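# Fold up the walls and lid of a cardboard box blank

## Task

Raise both long side walls and the lid of the flat cardboard blank so that they stand up while the blank's base stays lying flat on the table. Then release the blank and move the grippers away from it. Any part that stays up only because the robot is still holding it does not count as finished.

## Robot and tools

Robot: two arms, left_arm and right_arm, each ending in a two-finger gripper. The names are labels only and do not match sides of any camera image. Nothing may be pushed or knocked off the table, and the arms must not collide with or shove each other hard. Random brief tugs on a held part or pushes on loose objects can happen.

Frame: every pose lives in one scene frame. Its origin is on the table surface midway between the arms. +z is up, +x reaches out over the table, and left_arm sits toward +y. Positions are in metres and orientations are quaternions written w first (qw, qx, qy, qz). A gripper's fingers point along its own +z axis and close along its own y axis. The reported end_effector_position is the spot between the finger pads, just under 1 cm behind the tips. Reported hand positions may be slightly wrong, more so when an arm is stretched far.

Row format (shared by execute_actions and move): a flat list of 16 numbers, always both arms even if one is idle. Positions 1-8 are left_arm: x, y, z, qw, qx, qy, qz, opening. Positions 9-16 are the same eight for right_arm. x, y, z and the quaternion are an absolute target pose for that gripper in the scene frame, not an offset. Opening runs from -1 (closed) to +1 (fully open, 0.087 m). A target more than 0.6 m away from the arm's last reported position along any of its gripper axes gets the whole call refused. Per control step the command is clipped to within 70 mm and 16 degrees of the measured pose, so far targets take several steps; after an action ends the arm only continues to its last clipped pose. To hold an arm still, resend its exact last reported pose and desired opening every call. To hold orientation, keep sending the same target quaternion rather than copying a drifted reported one. Joint friction can leave a gripper up to about 31 mm short, and commands smaller than that may not move it.

execute_actions: argument actions, a list with zero or one item, plus optional pictures (boolean). An empty list just reports the state. An item with rows (1 to 15 rows) and steps (1 to 15, default 15) applies one row per 1/30 s step, repeating the last row if rows run short. An item with only steps (up to 300) is a wait counted from the previous result, including your reply time.

move: argument target (one 16-number row) and optional speed in m/s (0.002 to 0.5, default 0.25; rotation capped at twice that in rad/s). Both grippers travel straight lines that finish together, lasting 0.5 to 10 s; anything longer is cut off at 10 s. Rotation goes the short way. Openings are sent at the start. Paths ignore obstacles and the other arm, and grippers can lag, wander, or overshoot the speed, mostly near full reach. Faster contact and targets placed deeper past a surface press harder. The result adds a move: line with the ending (done, off_target, moving, held, fault) and active limits; limits=paced means the pose was clipped, limits=held means a check blocked some steps, after which the arm may jump quickly. Each gripper's distance from its target is also given.

wait: argument seconds (0 to 10); lets the simulation run without new commands.

zoom_image: arguments camera (cam_low, cam_left_wrist or cam_right_wrist) and region [x0, y0, x1, y1] in image pixels from the top-left, at most 504 by 504, giving a finer view of that camera's latest frame. All three images are 504x504; calibration data for them accompanies the session.

finished_scene: argument scene, the current scene's number.

Results: a state line gives each gripper's pose. grip_measured is the finger opening on the command scale (raw metres appear last in Joint positions); each reading may be off by about 1 mm. To hold something keep commanding about 0.02 below grip_measured for a firm grip, less below for a gentle one. Pads push with up to about 20 N; a fast close can squeeze harder. Hand target shows what the controller is currently driving toward. A pose unreachable line means the clearance check altered or blocked an arm's command, and HELD marks steps that were not sent. FAULT lines report stops. MOTOR HOT appears from 75 °C; at 90 °C that arm halts for 10 s, and at 100 °C it goes limp and drops what it holds, so avoid long heavy holds. Arm joint limits: waist -2.618 to 3.054, shoulder 0 to 3.142, elbow 0 to 3.142, wrist pitch and yaw -1.571 to 1.571, wrist roll -2.094 to 2.094 rad.

The simulation keeps running while you think, so keep replies short. Prefer smooth, moderate moves; avoid drops, slips, slams and hard pushes.

Each tool is called after "Emit:" as name(argument=value, ...) on one line, values as JSON.

## Session

Emit:
execute_actions(actions=[])

Scene clock: 0.00 s of 5900.00 s.
left_arm: end_effector_position=(+0.2172, +0.4739, +0.1628) grip_measured=+0.980 end_effector_quat_wxyz=(+0.288, -0.516, +0.742, +0.318) | right_arm: end_effector_position=(+0.1353, +0.0594, +0.3784) grip_measured=+0.998 end_effector_quat_wxyz=(-0.633, +0.736, -0.236, +0.041)
Joint positions: left_arm=[ 0.287  1.454  1.184 -0.744 -0.73  -0.593  0.087] | right_arm=[ 1.317  1.217  1.283 -0.264  0.101 -1.306  0.087]
Joint velocities: left_arm=[-0.002  0.002  0.002 -0.081 -0.051  0.037  0.   ] | right_arm=[ 0.002 -0.012 -0.007  0.007 -0.051  0.007 -0.   ]
Hand target (left_arm): +0.217, +0.474, +0.163; +0.288, -0.516, +0.742, +0.318
Hand target (right_arm): +0.135, +0.059, +0.378; -0.633, +0.736, -0.236, +0.041

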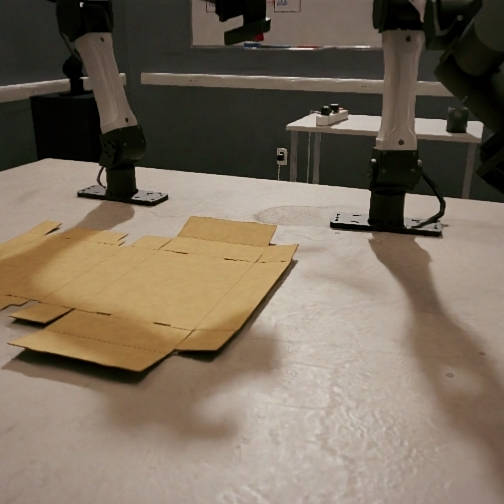

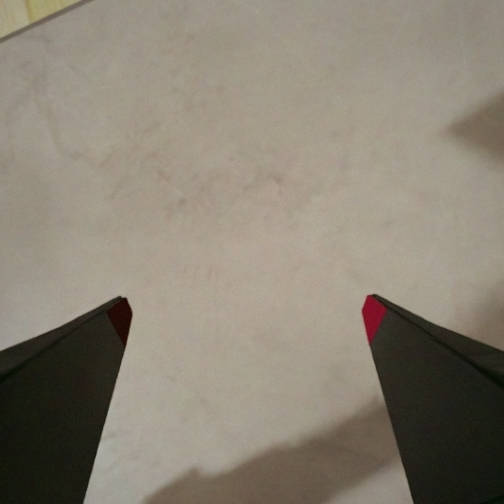

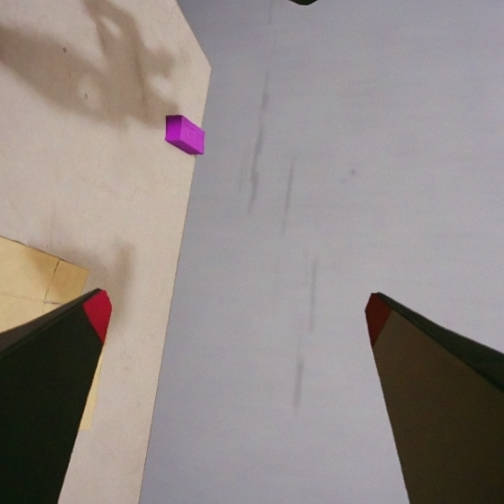

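Emit:
move(target=[0.2172,0.4739,0.1628,0.288,-0.516,0.742,0.318,1,0.27,-0.18,0.42,0.415,0,0.91,0,1])

Scene clock: 20.67 s of 5900.00 s.
left_arm: end_effector_position=(+0.2172, +0.4739, +0.1628) grip_measured=+0.980 end_effector_quat_wxyz=(+0.288, -0.516, +0.742, +0.318) | right_arm: end_effector_position=(+0.2610, -0.1803, +0.4189) grip_measured=+0.998 end_effector_quat_wxyz=(+0.461, -0.013, +0.887, +0.016)
Joint positions: left_arm=[ 0.287  1.454  1.184 -0.744 -0.73  -0.593  0.087] | right_arm=[ 0.667  1.662  2.525 -1.566  0.48   0.394  0.087]
Joint velocities: left_arm=[ 0.002 -0.002  0.022  0.037 -0.022 -0.095 -0.001] | right_arm=[-0.022  0.002 -0.002  0.066 -0.037  0.022 -0.   ]
Hand target (left_arm): +0.217, +0.474, +0.163; +0.288, -0.516, +0.742, +0.318
Hand target (right_arm): +0.264, -0.181, +0.420; +0.461, -0.005, +0.887, +0.020
Off the commanded pose (left_arm): 0.000 m, 0 deg.
Off the commanded pose (right_arm): 0.009 m, 6 deg.
joint sent to its limit (right arm) — the command would take joint 4 (wrist pitch) past its lower limit, so that joint was sent only as far as its limit.
After step 90, 12.87 s passed at rest.
move: off_target (right_arm)
camera_calibration (this result's frames):
cam_right_wrist: T_world_to_cam=[[0.0528469, -0.998595, 0.00396037, -0.199647], [-0.99595, -0.052995, -0.0726288, 0.298048], [0.0727366, -0.000106127, -0.997351, 0.539287], [0, 0, 0, 1]] pos_world=[0.268166, -0.183514, 0.560296]

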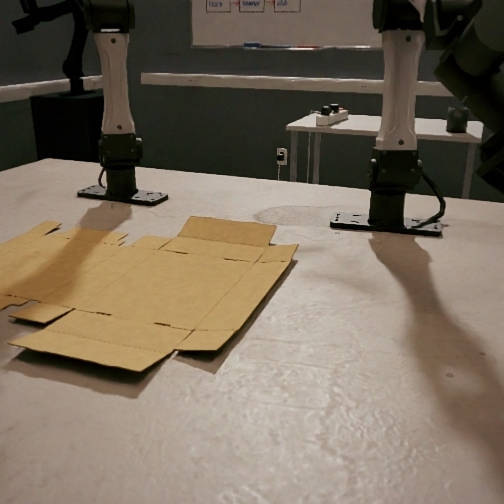

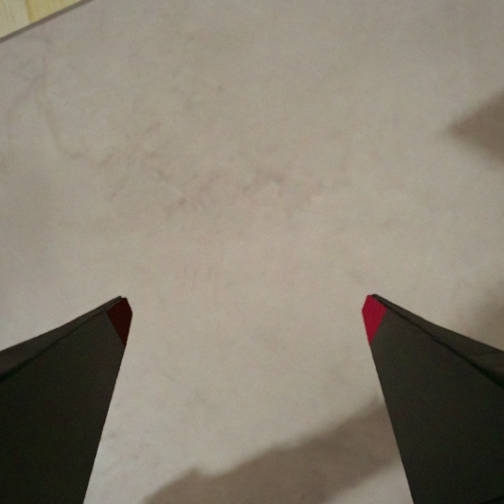

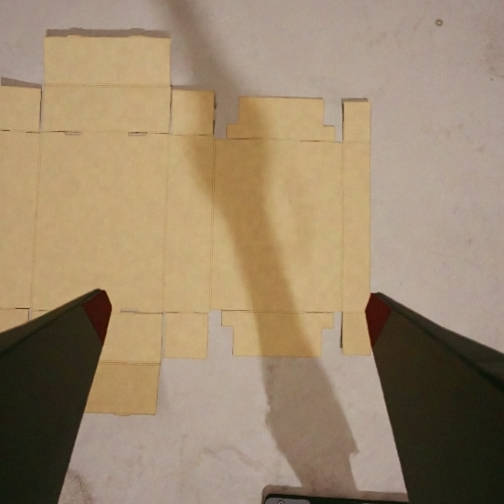

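Emit:
zoom_image(camera="cam_low", region=[0,200,320,400])

Region (0, 200, 320, 400) of cam_low's 504x504 image, scaled by 1.575, with more detail than that image has; it fills the top 315 rows of this view, and the rest is white.

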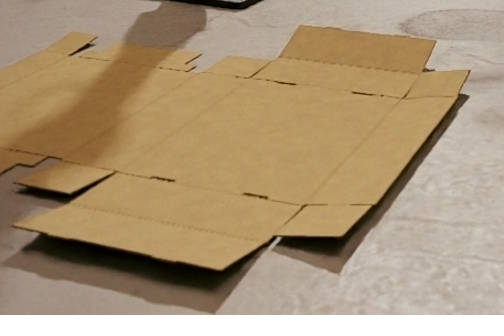

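Emit:
move(target=[0.27,0.22,0.06,0.5,0.866,0,0,0,0.32,0.02,0.05,0,0,1,0,-1])

Emit:
move(target=[0.27,0.20,0.018,0.5,0.866,0,0,-0.3,0.32,0.02,0.0,0,0,1,0,-1], speed=0.05)

Scene clock: 51.63 s of 5900.00 s.
left_arm: end_effector_position=(+0.2723, +0.2241, +0.0668) grip_measured=+0.000 end_effector_quat_wxyz=(+0.553, +0.830, -0.065, +0.012) | right_arm: end_effector_position=(+0.3287, +0.0143, +0.0499) grip_measured=-1.000 end_effector_quat_wxyz=(+0.029, +0.009, +0.999, +0.023)
Joint positions: left_arm=[ 0.328  2.176  1.294 -1.542  0.94  -2.084  0.044] | right_arm=[ 0.71   2.706  2.774 -1.563  0.003  0.709  0.   ]
Joint velocities: left_arm=[-0.017  0.002 -0.002  0.007  0.037 -0.007 -0.001] | right_arm=[ 0.012  0.007 -0.002 -0.007 -0.022 -0.051  0.   ]
Hand target (left_arm): +0.271, +0.222, +0.061; +0.558, +0.828, -0.056, +0.008
Hand target (right_arm): +0.326, +0.021, +0.054; +0.031, +0.008, +0.999, +0.030
Off the commanded pose (left_arm): 0.008 m, 11 deg.
Off the commanded pose (right_arm): 0.010 m, 4 deg.
joint sent to its limit (left arm) — the command would take joint 6 (wrist roll) past its lower limit, so that joint was sent only as far as its limit.
joint sent to its limit (right arm) — the command would take joint 4 (wrist pitch) past its lower limit, so that joint was sent only as far as its limit.
After step 90, 22.33 s passed at rest.
move: off_target (left_arm, right_arm); limits=paced
camera_calibration (this result's frames):
cam_left_wrist: T_world_to_cam=[[0.124508, 0.39213, -0.911445, -0.0624542], [0.684091, 0.631437, 0.365112, -0.328459], [0.718691, -0.668971, -0.189633, 0.108812], [0, 0, 0, 1]] pos_world=[0.154269, 0.304683, 0.0836352]
cam_right_wrist: T_world_to_cam=[[0.00887289, -0.998964, -0.0446397, 0.00950067], [-0.676474, -0.0388724, 0.73544, 0.203439], [-0.736413, 0.0236721, -0.676117, 0.415928], [0, 0, 0, 1]] pos_world=[0.443832, 0.00755311, 0.132023]

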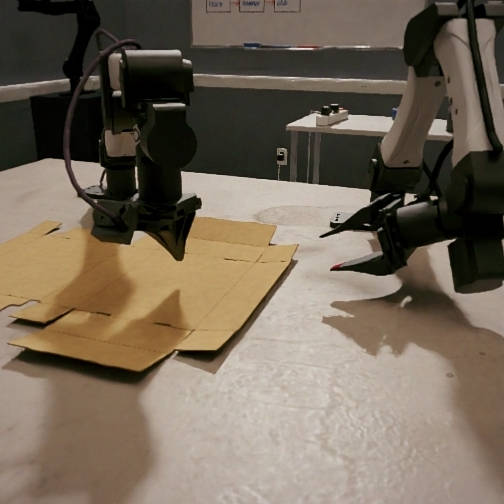

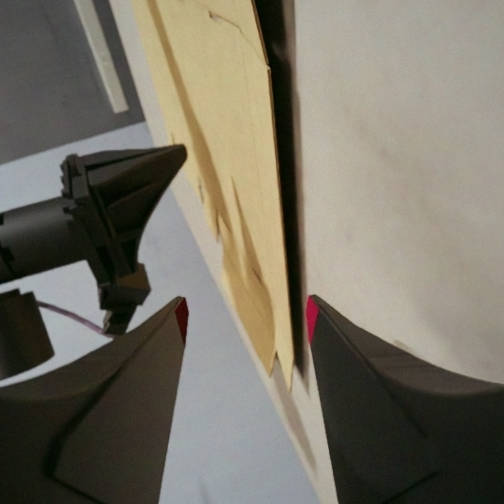

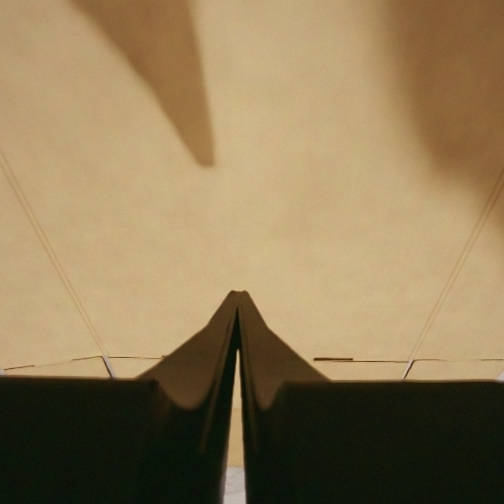

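Scene clock: 53.70 s of 5900.00 s.
left_arm: end_effector_position=(+0.2774, +0.2100, +0.0395) grip_measured=-0.300 end_effector_quat_wxyz=(+0.558, +0.826, -0.079, +0.020) | right_arm: end_effector_position=(+0.3274, +0.0145, +0.0188) grip_measured=-1.000 end_effector_quat_wxyz=(+0.012, +0.007, +1.000, +0.008)
Joint positions: left_arm=[ 0.284  2.244  1.266 -1.425  0.978 -2.085  0.031] | right_arm=[ 0.712  2.764  2.758 -1.537  0.003  0.709  0.   ]
Joint velocities: left_arm=[-0.012  0.007 -0.007 -0.081 -0.022  0.037 -0.001] | right_arm=[-0.012  0.012  0.002  0.022  0.007  0.037  0.   ]
Hand target (left_arm): +0.269, +0.201, +0.019; +0.569, +0.820, -0.069, -0.000
Hand target (right_arm): +0.320, +0.020, +0.001; -0.000, +0.000, +1.000, -0.000
Off the commanded pose (left_arm): 0.025 m, 12 deg.
Off the commanded pose (right_arm): 0.021 m, 2 deg.
joint sent to its limit (left arm) — the command would take joint 6 (wrist roll) past its lower limit, so that joint was sent only as far as its limit.
move: off_target (left_arm, right_arm)
camera_calibration (this result's frames):
cam_left_wrist: T_world_to_cam=[[0.157191, 0.376923, -0.912809, -0.0882077], [0.683296, 0.62583, 0.376089, -0.312125], [0.71302, -0.682837, -0.159175, 0.093846], [0, 0, 0, 1]] pos_world=[0.160225, 0.292666, 0.0518081]
cam_right_wrist: T_world_to_cam=[[0.0100694, -0.999845, -0.0144274, 0.00740705], [-0.649779, -0.0175093, 0.759921, 0.215952], [-0.760056, 0.00172268, -0.649855, 0.401543], [0, 0, 0, 1]] pos_world=[0.445442, 0.0104954, 0.0969448]

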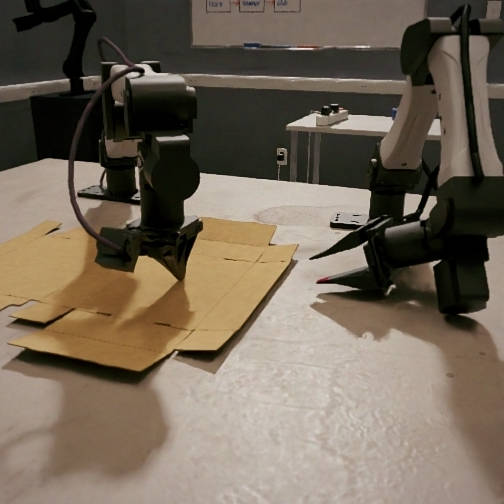

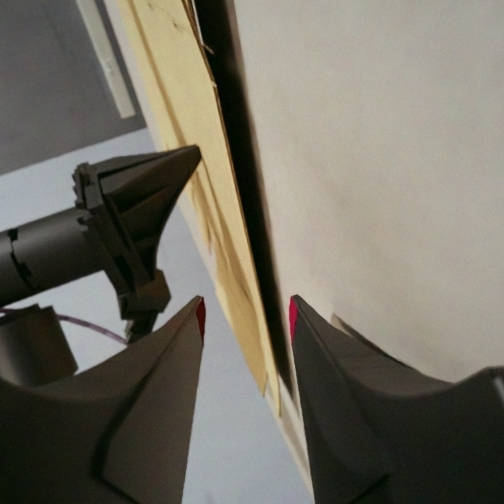

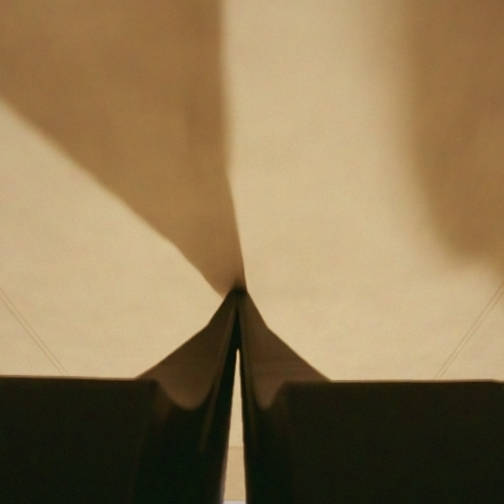

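Emit:
move(target=[0.27,0.22,0.08,0.27,0.653,-0.653,0.27,-0.3,0.32,0.02,-0.01,0,0,1,0,-1])

Emit:
move(target=[0.27,0.21,0.05,0,0,-0.924,0.383,-0.3,0.32,0.02,-0.01,0,0,1,0,-1])

Emit:
move(target=[0.27,0.19,0.005,0,0,-0.924,0.383,-0.3,0.32,0.02,-0.01,0,0,1,0,-1], speed=0.05)

Scene clock: 66.80 s of 5900.00 s.
left_arm: end_effector_position=(+0.2672, +0.2209, +0.0770) grip_measured=-0.300 end_effector_quat_wxyz=(+0.289, +0.661, -0.639, +0.265) | right_arm: end_effector_position=(+0.3271, +0.0144, +0.0171) grip_measured=-1.000 end_effector_quat_wxyz=(+0.013, +0.007, +1.000, +0.009)
Joint positions: left_arm=[ 0.256  2.039  1.34  -1.257  0.726 -1.081  0.031] | right_arm=[ 0.712  2.735  2.693 -1.498  0.003  0.709  0.   ]
Joint velocities: left_arm=[-0.012 -0.002 -0.002  0.051  0.066 -0.022 -0.001] | right_arm=[-0.002 -0.002  0.002 -0.081  0.022 -0.051  0.   ]
Hand target (left_arm): +0.268, +0.219, +0.081; +0.272, +0.651, -0.655, +0.271
Hand target (right_arm): +0.319, +0.019, -0.009; -0.001, -0.000, +1.000, -0.002
Off the commanded pose (left_arm): 0.004 m, 3 deg.
Off the commanded pose (right_arm): 0.029 m, 2 deg.
After step 90, 6.60 s passed at rest.
move: off_target (left_arm, right_arm)
camera_calibration (this result's frames):
cam_left_wrist: T_world_to_cam=[[0.999216, 0.0237154, -0.0316871, -0.271351], [0.0293137, 0.0944926, 0.995094, -0.0816946], [0.0265932, -0.995243, 0.0937234, 0.347491], [0, 0, 0, 1]] pos_world=[0.264292, 0.359993, 0.0401274]
cam_right_wrist: T_world_to_cam=[[0.0101084, -0.999814, -0.0164102, 0.00722988], [-0.651152, -0.0190362, 0.758708, 0.217545], [-0.75888, 0.00301623, -0.651224, 0.399803], [0, 0, 0, 1]] pos_world=[0.444984, 0.0101639, 0.095427]

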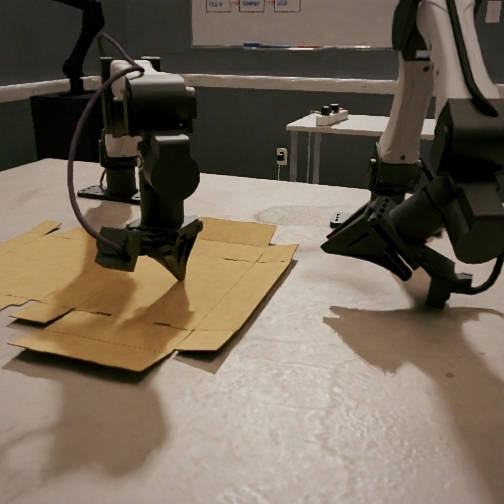

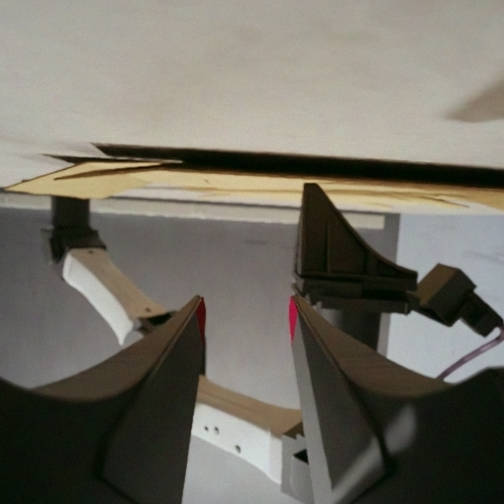

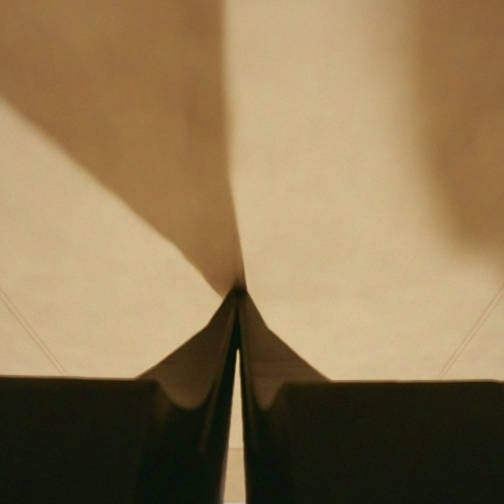

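Scene clock: 70.57 s of 5900.00 s.
left_arm: end_effector_position=(+0.2607, +0.2110, +0.0468) grip_measured=-0.300 end_effector_quat_wxyz=(-0.022, -0.017, +0.922, -0.385) | right_arm: end_effector_position=(+0.3271, +0.0144, +0.0172) grip_measured=-1.000 end_effector_quat_wxyz=(+0.013, +0.007, +1.000, +0.009)
Joint positions: left_arm=[ 0.114  2.092  1.43  -1.174  0.756  0.302  0.031] | right_arm=[ 0.712  2.732  2.688 -1.495  0.003  0.709  0.   ]
Joint velocities: left_arm=[-0.002 -0.002  0.007 -0.007 -0.007 -0.022 -0.   ] | right_arm=[-0.002 -0.022 -0.002 -0.037 -0.007 -0.095  0.   ]
Hand target (left_arm): +0.270, +0.209, +0.050; -0.001, +0.001, +0.923, -0.384
Hand target (right_arm): +0.319, +0.019, -0.009; -0.001, +0.000, +1.000, -0.001
Off the commanded pose (left_arm): 0.010 m, 3 deg.
Off the commanded pose (right_arm): 0.029 m, 2 deg.
move: off_target (left_arm, right_arm)
camera_calibration (this result's frames):
cam_left_wrist: T_world_to_cam=[[0.0466782, -0.692672, 0.719741, 0.0987288], [-0.63135, 0.537904, 0.55862, 0.0486132], [-0.774092, -0.480484, -0.41221, 0.464446], [0, 0, 0, 1]] pos_world=[0.385607, 0.265396, 0.0932339]
cam_right_wrist: T_world_to_cam=[[0.0101182, -0.999806, -0.0168923, 0.00724098], [-0.651597, -0.0194064, 0.758317, 0.217586], [-0.758498, 0.00333419, -0.651667, 0.399787], [0, 0, 0, 1]] pos_world=[0.444942, 0.0101292, 0.0956512]

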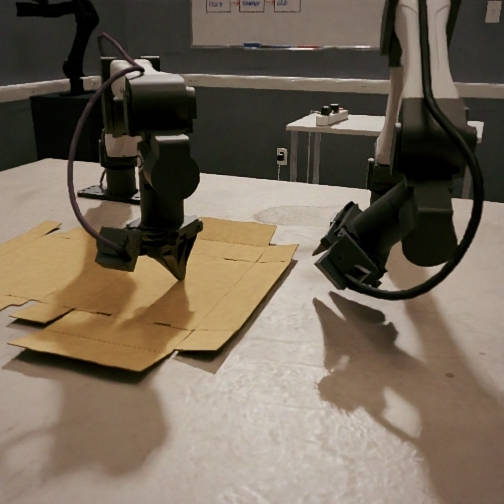

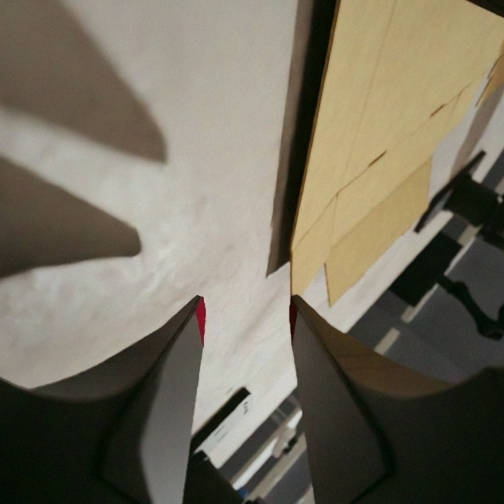

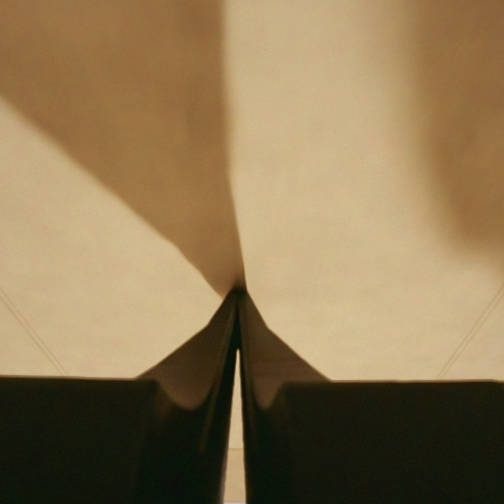

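Scene clock: 71.77 s of 5900.00 s.
left_arm: end_effector_position=(+0.2685, +0.2003, +0.0264) grip_measured=-0.300 end_effector_quat_wxyz=(-0.006, -0.012, +0.924, -0.381) | right_arm: end_effector_position=(+0.3272, +0.0144, +0.0175) grip_measured=-1.000 end_effector_quat_wxyz=(+0.013, +0.007, +1.000, +0.009)
Joint positions: left_arm=[ 0.081  2.105  1.378 -1.041  0.762  0.253  0.031] | right_arm=[ 0.712  2.73   2.685 -1.493  0.003  0.709  0.   ]
Joint velocities: left_arm=[-0.022 -0.002  0.007 -0.066  0.007 -0.022 -0.   ] | right_arm=[-0.012 -0.002 -0.017  0.022 -0.007  0.022  0.   ]
Hand target (left_arm): +0.269, +0.190, +0.007; -0.002, +0.001, +0.923, -0.384
Hand target (right_arm): +0.320, +0.019, -0.009; -0.001, +0.000, +1.000, -0.001
Off the commanded pose (left_arm): 0.024 m, 2 deg.
Off the commanded pose (right_arm): 0.029 m, 2 deg.
move: off_target (left_arm, right_arm)
camera_calibration (this result's frames):
cam_left_wrist: T_world_to_cam=[[0.0251104, -0.699195, 0.71449, 0.112906], [-0.651046, 0.530932, 0.542448, 0.0778269], [-0.758622, -0.478787, -0.441877, 0.453175], [0, 0, 0, 1]] pos_world=[0.391623, 0.254597, 0.0773602]
cam_right_wrist: T_world_to_cam=[[0.0101333, -0.999793, -0.0176154, 0.0073168], [-0.652264, -0.0199614, 0.757729, 0.21769], [-0.757924, 0.00381154, -0.652331, 0.399822], [0, 0, 0, 1]] pos_world=[0.444952, 0.0101367, 0.0959955]

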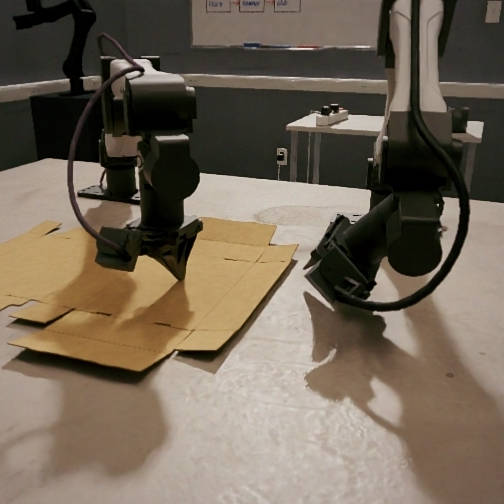

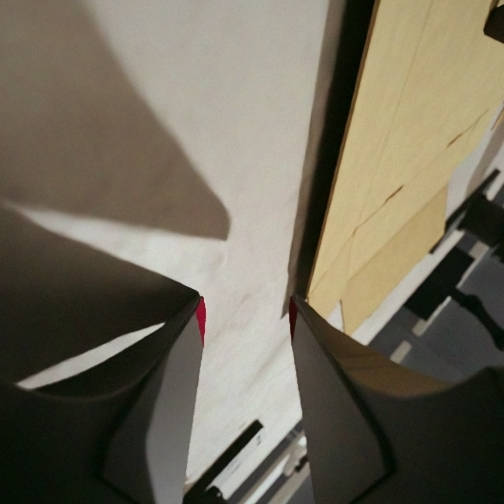

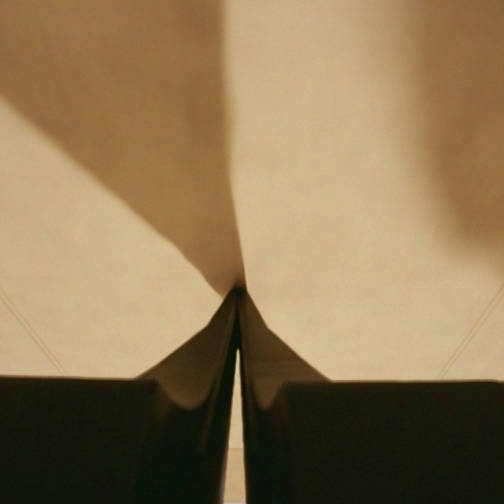

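Lower finger touches the table. Slide in.

Emit:
move(target=[0.27,0.125,0.01,0,0,-0.924,0.383,-0.3,0.32,0.02,-0.01,0,0,1,0,-1], speed=0.04)

Scene clock: 76.77 s of 5900.00 s.
left_arm: end_effector_position=(+0.2692, +0.1354, +0.0267) grip_measured=-0.300 end_effector_quat_wxyz=(-0.014, -0.021, +0.920, -0.390) | right_arm: end_effector_position=(+0.3271, +0.0144, +0.0175) grip_measured=-1.000 end_effector_quat_wxyz=(+0.013, +0.007, +1.000, +0.009)
Joint positions: left_arm=[-0.091  2.054  1.288 -0.847  0.801 -0.     0.031] | right_arm=[ 0.712  2.728  2.681 -1.491  0.003  0.709  0.   ]
Joint velocities: left_arm=[ 0.007 -0.002 -0.022  0.007 -0.066 -0.081 -0.   ] | right_arm=[-0.002  0.012  0.007  0.081  0.037  0.037  0.   ]
Hand target (left_arm): +0.268, +0.125, +0.011; -0.003, +0.001, +0.923, -0.385
Hand target (right_arm): +0.319, +0.019, -0.009; -0.001, +0.000, +1.000, -0.001
Off the commanded pose (left_arm): 0.020 m, 3 deg.
Off the commanded pose (right_arm): 0.029 m, 2 deg.
move: off_target (left_arm, right_arm)
camera_calibration (this result's frames):
cam_left_wrist: T_world_to_cam=[[0.0474711, -0.684755, 0.727225, 0.0589596], [-0.6453, 0.534704, 0.5456, 0.110457], [-0.762453, -0.495179, -0.41649, 0.425355], [0, 0, 0, 1]] pos_world=[0.392792, 0.191938, 0.0740138]
cam_right_wrist: T_world_to_cam=[[0.0101385, -0.999789, -0.0178564, 0.00730032], [-0.652486, -0.0201463, 0.757533, 0.217695], [-0.757733, 0.00397076, -0.652553, 0.399791], [0, 0, 0, 1]] pos_world=[0.444904, 0.0100971, 0.0961037]

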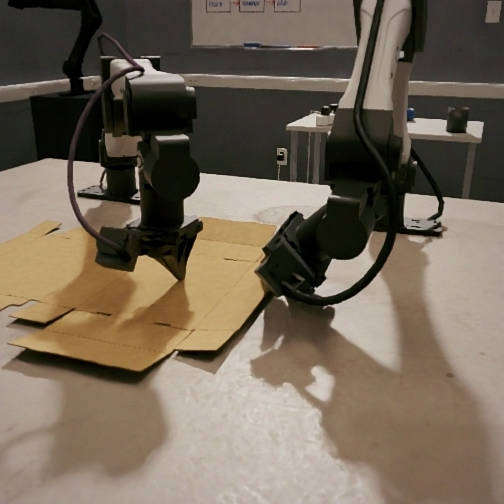

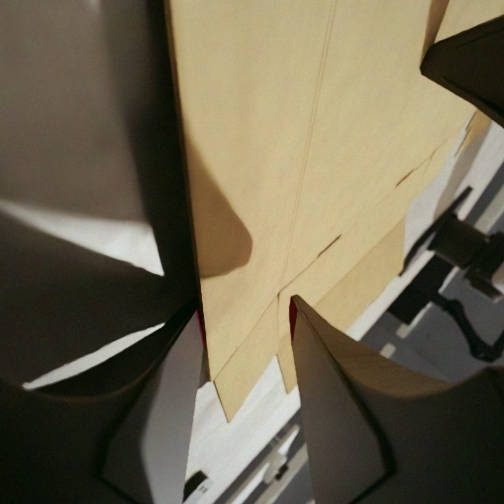

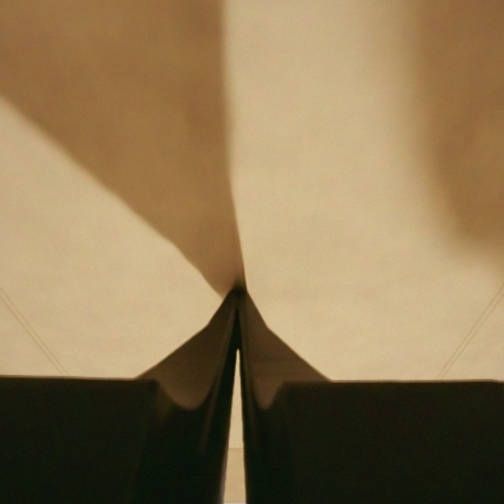

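Emit:
move(target=[0.27,0.10,0.015,0,0,-0.924,0.383,-0.3,0.32,0.02,-0.01,0,0,1,0,-1], speed=0.03)

Emit:
move(target=[0.27,0.075,0.045,0,0,-1,0,-0.3,0.32,0.02,-0.01,0,0,1,0,-1], speed=0.03)

Scene clock: 83.67 s of 5900.00 s.
left_arm: end_effector_position=(+0.2699, +0.1167, +0.0269) grip_measured=-0.300 end_effector_quat_wxyz=(-0.013, -0.023, +0.925, -0.380) | right_arm: end_effector_position=(+0.3271, +0.0144, +0.0175) grip_measured=-1.000 end_effector_quat_wxyz=(+0.013, +0.007, +1.000, +0.009)
Joint positions: left_arm=[-0.151  2.033  1.271 -0.787  0.779 -0.09   0.031] | right_arm=[ 0.712  2.727  2.678 -1.49   0.003  0.709  0.   ]
Joint velocities: left_arm=[-0.022 -0.012 -0.007 -0.022  0.051 -0.022 -0.   ] | right_arm=[ 0.007  0.012  0.012 -0.007  0.051 -0.095  0.   ]
Hand target (left_arm): +0.269, +0.101, +0.016; -0.003, +0.001, +0.923, -0.384
Hand target (right_arm): +0.319, +0.019, -0.009; -0.001, +0.000, +1.000, -0.001
Off the commanded pose (left_arm): 0.021 m, 3 deg.
Off the commanded pose (right_arm): 0.029 m, 2 deg.
After step 90, 2.43 s passed at rest.
move: off_target (left_arm, right_arm)
camera_calibration (this result's frames):
cam_left_wrist: T_world_to_cam=[[0.0496606, -0.701227, 0.711206, 0.0477786], [-0.646885, 0.519962, 0.557835, 0.122565], [-0.760969, -0.487771, -0.427791, 0.41581], [0, 0, 0, 1]] pos_world=[0.393331, 0.172594, 0.0755281]
cam_right_wrist: T_world_to_cam=[[0.0101385, -0.999789, -0.0178564, 0.00724428], [-0.652486, -0.0201463, 0.757533, 0.217657], [-0.757733, 0.00397076, -0.652553, 0.399734], [0, 0, 0, 1]] pos_world=[0.444836, 0.0100405, 0.0960947]

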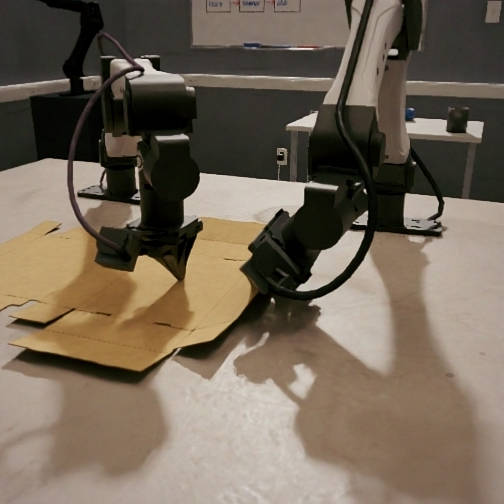

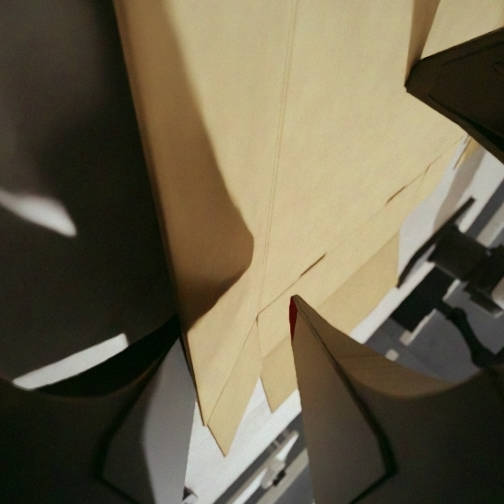

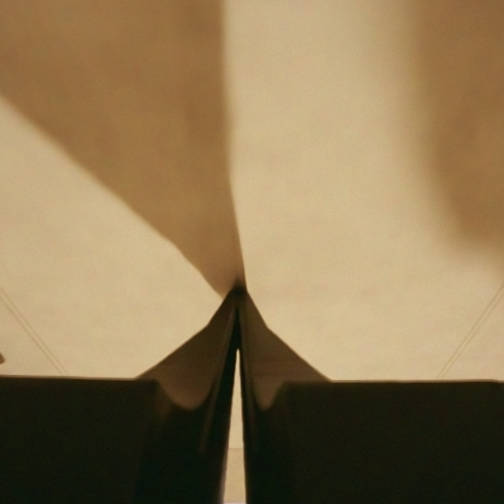

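Scene clock: 93.87 s of 5900.00 s.
left_arm: end_effector_position=(+0.2670, +0.1096, +0.0267) grip_measured=-0.300 end_effector_quat_wxyz=(-0.010, -0.016, +0.990, -0.140) | right_arm: end_effector_position=(+0.3273, +0.0109, +0.0181) grip_measured=-1.000 end_effector_quat_wxyz=(+0.016, +0.008, +1.000, +0.001)
Joint positions: left_arm=[-0.375  1.989  1.398 -0.922  0.276 -0.295  0.031] | right_arm=[ 0.712  2.725  2.678 -1.499  0.019  0.709  0.   ]
Joint velocities: left_arm=[ 0.007 -0.007 -0.007  0.037  0.022 -0.037  0.001] | right_arm=[-0.012 -0.012 -0.007  0.007 -0.007 -0.051  0.   ]
Hand target (left_arm): +0.267, +0.108, +0.027; -0.011, -0.015, +0.989, -0.145
Hand target (right_arm): +0.327, +0.011, +0.018; +0.016, +0.008, +1.000, +0.002
Off the commanded pose (left_arm): 0.039 m, 16 deg.
Off the commanded pose (right_arm): 0.030 m, 2 deg.
move: held (left_arm, right_arm); limits=held; held on 77 of 306 steps (left_arm, right_arm), including the last (left_arm, right_arm)
pose unreachable (left arm): on one or more control steps of this call this arm could not follow its commanded pose, so it was not sent that pose on those steps. On the call's last step it was still not sent that pose. It may still have moved: this result reports where it is.
cause: the commanded pose would bring a part of the arm too close to another arm (this arm's wrist (the part past joint 4) and the other arm's wrist (the part past joint 4)).
pose unreachable (right arm): on one or more control steps of this call this arm could not follow its commanded pose, so it was not sent that pose on those steps. On the call's last step it was still not sent that pose. It may still have moved: this result reports where it is.
cause: the commanded pose would bring a part of the arm too close to another arm (this arm's wrist (the part past joint 4) and the other arm's wrist (the part past joint 4)).
camera_calibration (this result's frames):
cam_left_wrist: T_world_to_cam=[[0.0312503, -0.956472, 0.290146, 0.0871931], [-0.641099, 0.203526, 0.739979, 0.152767], [-0.766822, -0.209136, -0.606833, 0.38579], [0, 0, 0, 1]] pos_world=[0.391046, 0.132988, 0.0957669]
cam_right_wrist: T_world_to_cam=[[0.00971671, -0.999952, -0.000865745, 0.00361449], [-0.656027, -0.00702814, 0.754705, 0.218412], [-0.754675, -0.0067653, -0.656064, 0.399443], [0, 0, 0, 1]] pos_world=[0.444699, 0.0078517, 0.0972263]

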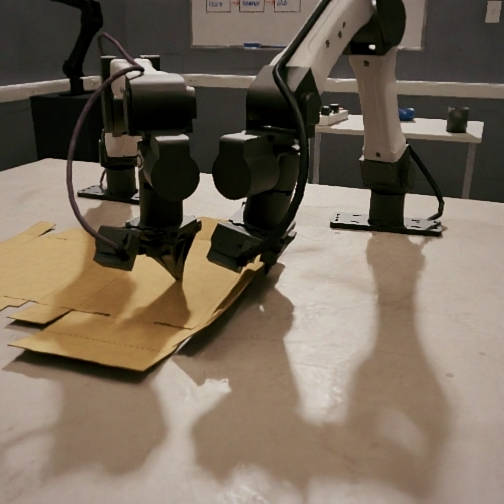

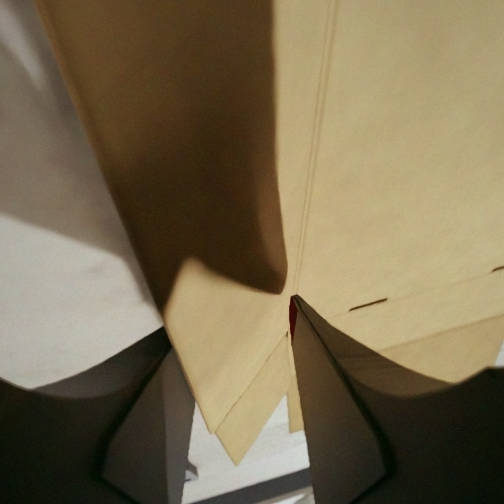

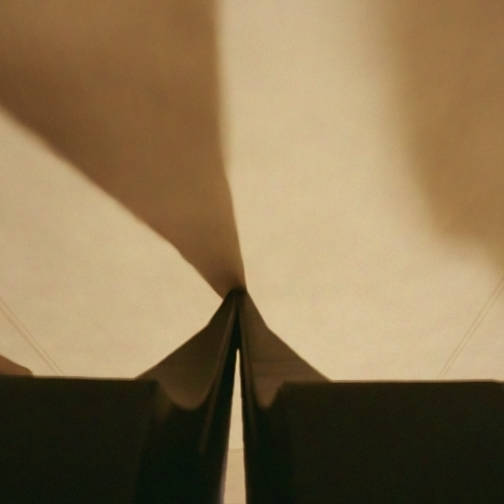

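Emit:
move(target=[0.267,0.1096,0.0267,-0.01,-0.016,0.99,-0.14,-0.3,0.327,0.012,0.0,0,0,0.94,0.34,-1], speed=0.1)

Emit:
move(target=[0.27,0.065,0.045,0,0,-1,0,-0.3,0.327,0.012,0.0,0,0,0.94,0.34,-1], speed=0.04)

Scene clock: 103.30 s of 5900.00 s.
left_arm: end_effector_position=(+0.2679, +0.1154, +0.0248) grip_measured=-0.300 end_effector_quat_wxyz=(-0.006, -0.016, +0.992, -0.123) | right_arm: end_effector_position=(+0.3271, +0.0092, +0.0171) grip_measured=-1.000 end_effector_quat_wxyz=(-0.014, +0.006, +0.937, +0.348)
Joint positions: left_arm=[-0.375  1.989  1.398 -0.925  0.241 -0.295  0.031] | right_arm=[ 0.502  2.29   1.667 -0.588 -0.628  0.616  0.   ]
Joint velocities: left_arm=[-0.012 -0.007  0.002 -0.037 -0.066 -0.037 -0.001] | right_arm=[ 0.002 -0.007 -0.022  0.022  0.007 -0.022  0.   ]
Hand target (left_arm): +0.267, +0.110, +0.027; -0.010, -0.016, +0.990, -0.140
Hand target (right_arm): +0.326, +0.011, +0.001; -0.002, -0.002, +0.941, +0.339
Off the commanded pose (left_arm): 0.006 m, 2 deg.
Off the commanded pose (right_arm): 0.017 m, 2 deg.
After step 90, 2.57 s passed at rest.
move: off_target (right_arm)
camera_calibration (this result's frames):
cam_left_wrist: T_world_to_cam=[[0.0315482, -0.965896, 0.257002, 0.0951088], [-0.64586, 0.176537, 0.742765, 0.15787], [-0.762804, -0.18942, -0.618264, 0.383453], [0, 0, 0, 1]] pos_world=[0.391461, 0.136629, 0.0953719]
cam_right_wrist: T_world_to_cam=[[0.00374421, -0.757578, -0.652734, 0.012842], [-0.614976, -0.516456, 0.595883, 0.212937], [-0.788537, 0.399185, -0.467826, 0.40278], [0, 0, 0, 1]] pos_world=[0.44851, -0.0410825, 0.0699281]

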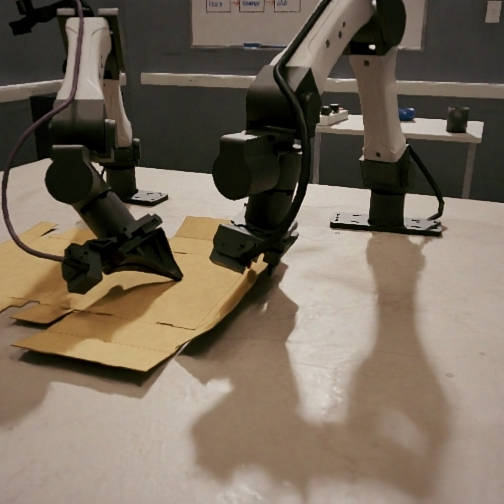

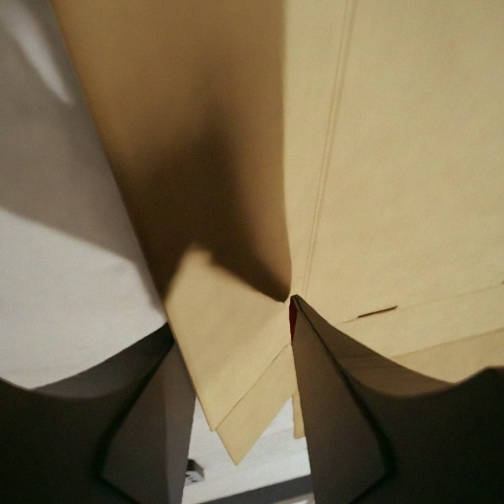

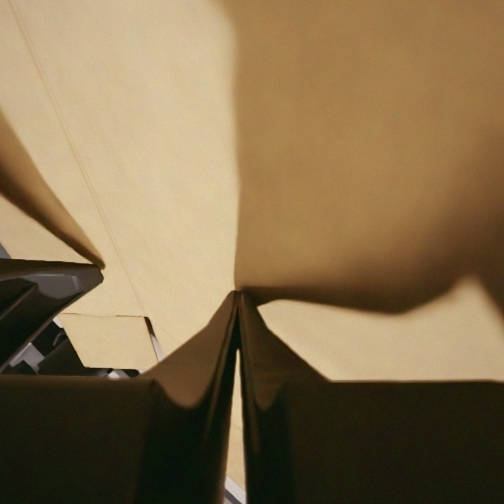

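Scene clock: 106.63 s of 5900.00 s.
left_arm: end_effector_position=(+0.2669, +0.0878, +0.0447) grip_measured=-0.300 end_effector_quat_wxyz=(-0.003, -0.005, +1.000, +0.026) | right_arm: end_effector_position=(+0.3271, +0.0093, +0.0174) grip_measured=-1.000 end_effector_quat_wxyz=(-0.014, +0.006, +0.936, +0.352)
Joint positions: left_arm=[-0.574  2.085  1.646 -1.161 -0.045 -0.465  0.031] | right_arm=[ 0.5    2.289  1.662 -0.581 -0.636  0.616  0.   ]
Joint velocities: left_arm=[-0.012  0.002  0.017  0.022 -0.007 -0.037 -0.   ] | right_arm=[-0.012 -0.017 -0.017  0.051 -0.022 -0.007  0.   ]
Hand target (left_arm): +0.268, +0.066, +0.046; -0.002, +0.000, +1.000, -0.001
Hand target (right_arm): +0.327, +0.012, +0.001; -0.001, -0.001, +0.941, +0.340
Off the commanded pose (left_arm): 0.023 m, 3 deg.
Off the commanded pose (right_arm): 0.018 m, 2 deg.
move: off_target (left_arm, right_arm)
camera_calibration (this result's frames):
cam_left_wrist: T_world_to_cam=[[0.00662814, -0.99922, -0.0389374, 0.0861813], [-0.647952, -0.0339496, 0.760924, 0.165583], [-0.761652, 0.0201861, -0.647671, 0.372422], [0, 0, 0, 1]] pos_world=[0.390375, 0.0842178, 0.118567]
cam_right_wrist: T_world_to_cam=[[0.00415417, -0.752177, -0.658948, 0.0129977], [-0.614232, -0.521914, 0.591882, 0.212731], [-0.789115, 0.402288, -0.464179, 0.402894], [0, 0, 0, 1]] pos_world=[0.448542, -0.0412759, 0.0696684]

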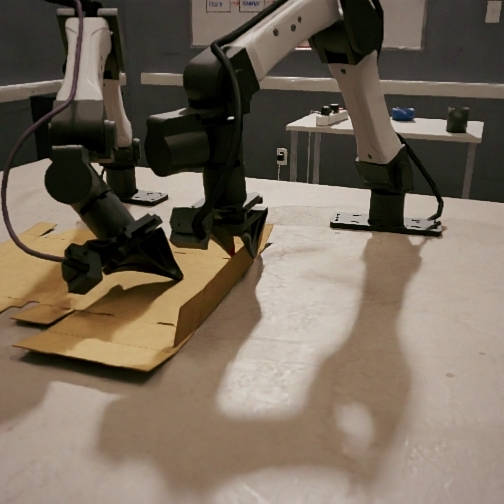

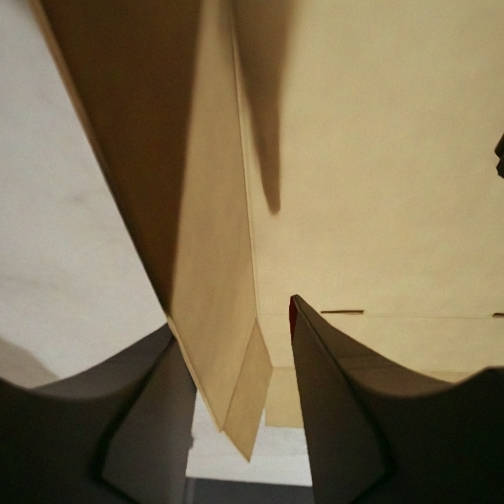

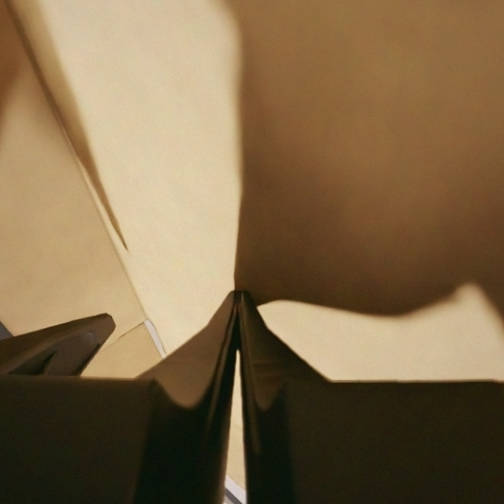

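Emit:
move(target=[0.25,0.025,0.05,0,0,-1,0,-0.3,0.327,0.012,0.0,0,0,0.94,0.34,-1], speed=0.04)

Emit:
move(target=[0.25,0.085,0.06,0,0,-1,0,0.6,0.327,0.012,0.0,0,0,0.94,0.34,-1], speed=0.04)

Scene clock: 112.87 s of 5900.00 s.
left_arm: end_effector_position=(+0.2444, +0.0536, +0.0472) grip_measured=-0.300 end_effector_quat_wxyz=(-0.011, -0.004, +0.999, +0.040) | right_arm: end_effector_position=(+0.3271, +0.0089, +0.0177) grip_measured=-1.000 end_effector_quat_wxyz=(-0.015, +0.006, +0.935, +0.353)
Joint positions: left_arm=[-0.685  2.101  1.677 -1.208 -0.056 -0.575  0.031] | right_arm=[ 0.498  2.289  1.662 -0.582 -0.64   0.616  0.   ]
Joint velocities: left_arm=[-0.012 -0.002 -0.012 -0.051  0.007 -0.037 -0.001] | right_arm=[-0.002  0.012 -0.012 -0.007  0.037  0.051  0.   ]
Hand target (left_arm): +0.248, +0.026, +0.051; -0.002, +0.001, +1.000, -0.001
Hand target (right_arm): +0.327, +0.012, +0.001; -0.001, -0.000, +0.941, +0.340
Off the commanded pose (left_arm): 0.029 m, 5 deg.
Off the commanded pose (right_arm): 0.018 m, 2 deg.
After step 90, 1.27 s passed at rest.
move: off_target (left_arm, right_arm)
camera_calibration (this result's frames):
cam_left_wrist: T_world_to_cam=[[0.00464849, -0.99776, -0.066728, 0.0539451], [-0.635704, -0.0544583, 0.77001, 0.145579], [-0.771919, 0.0388399, -0.634533, 0.358466], [0, 0, 0, 1]] pos_world=[0.369001, 0.0478295, 0.118961]
cam_right_wrist: T_world_to_cam=[[0.00197913, -0.750442, -0.660933, 0.0136629], [-0.612943, -0.523132, 0.592143, 0.211882], [-0.790125, 0.403942, -0.461014, 0.40355], [0, 0, 0, 1]] pos_world=[0.4487, -0.0419153, 0.0696076]

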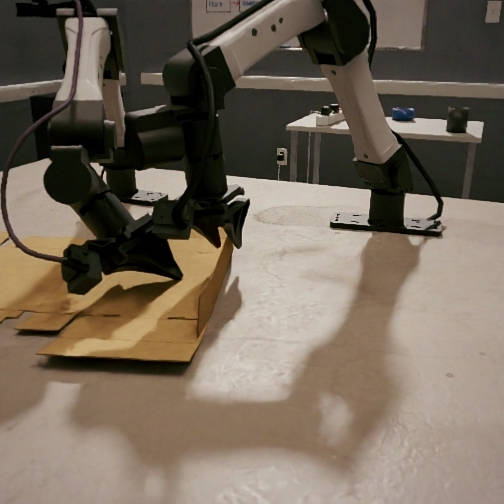

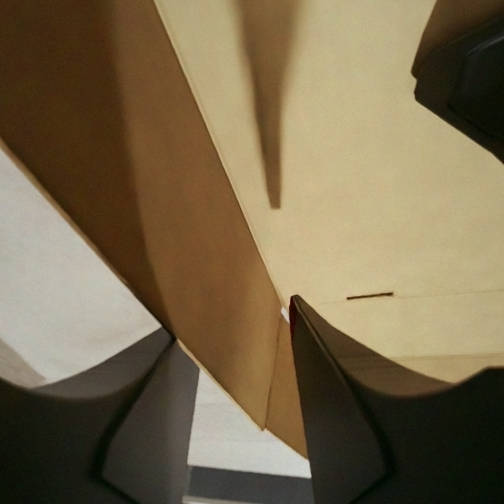

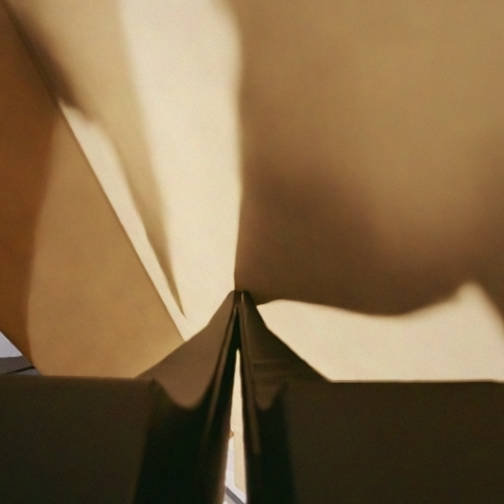

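Scene clock: 114.27 s of 5900.00 s.
left_arm: end_effector_position=(+0.2485, +0.0835, +0.0564) grip_measured=+0.600 end_effector_quat_wxyz=(-0.010, -0.001, +1.000, +0.011) | right_arm: end_effector_position=(+0.3333, +0.0127, +0.0186) grip_measured=-1.000 end_effector_quat_wxyz=(+0.004, -0.000, +0.935, +0.355)
Joint positions: left_arm=[-0.591  2.019  1.593 -1.172 -0.01  -0.474  0.07 ] | right_arm=[ 0.504  2.286  1.662 -0.547 -0.624  0.616  0.   ]
Joint velocities: left_arm=[-0.007 -0.002  0.017  0.007 -0.007  0.022  0.001] | right_arm=[ 0.002 -0.012  0.007  0.022  0.007 -0.022  0.   ]
Hand target (left_arm): +0.250, +0.085, +0.060; +0.001, +0.000, +1.000, +0.001
Hand target (right_arm): +0.327, +0.012, +0.000; -0.000, -0.001, +0.940, +0.340
Off the commanded pose (left_arm): 0.004 m, 2 deg.
Off the commanded pose (right_arm): 0.020 m, 2 deg.
move: off_target (right_arm)
camera_calibration (this result's frames):
cam_left_wrist: T_world_to_cam=[[-0.000369164, -0.999973, -0.00737554, 0.0824344], [-0.637498, -0.00544716, 0.770433, 0.139132], [-0.770452, 0.00498631, -0.637479, 0.36896], [0, 0, 0, 1]] pos_world=[0.372993, 0.0813503, 0.12862]
cam_right_wrist: T_world_to_cam=[[0.0280155, -0.747882, -0.663241, 0.00835094], [-0.636591, -0.524905, 0.565002, 0.225593], [-0.770693, 0.406384, -0.4908, 0.401398], [0, 0, 0, 1]] pos_world=[0.452731, -0.0384617, 0.0750847]

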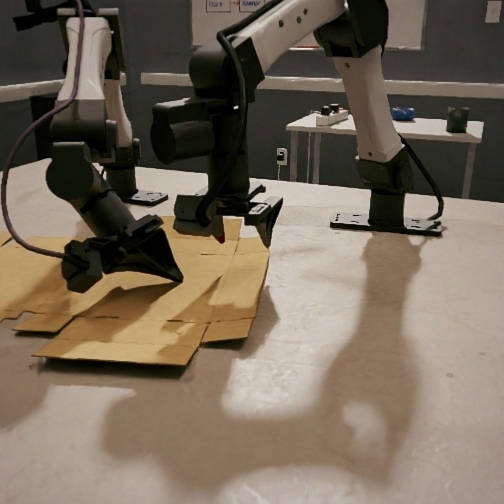

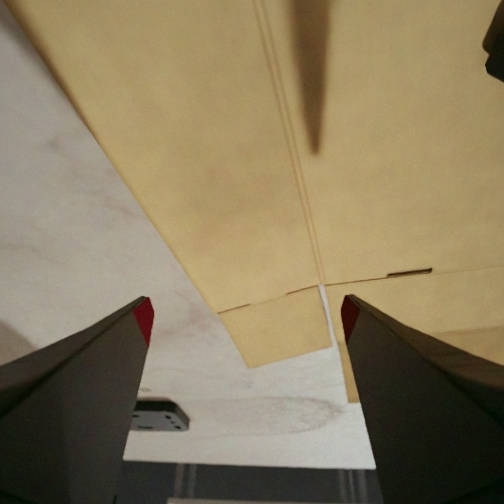

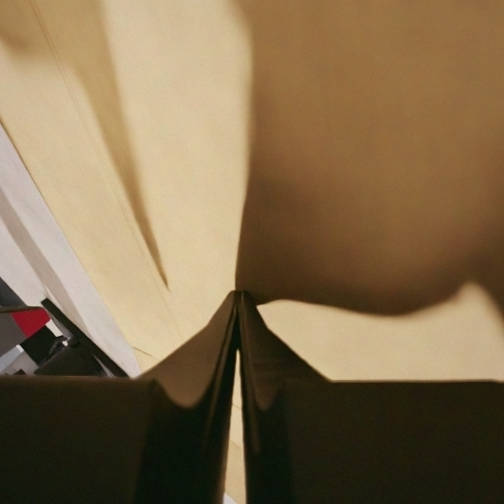

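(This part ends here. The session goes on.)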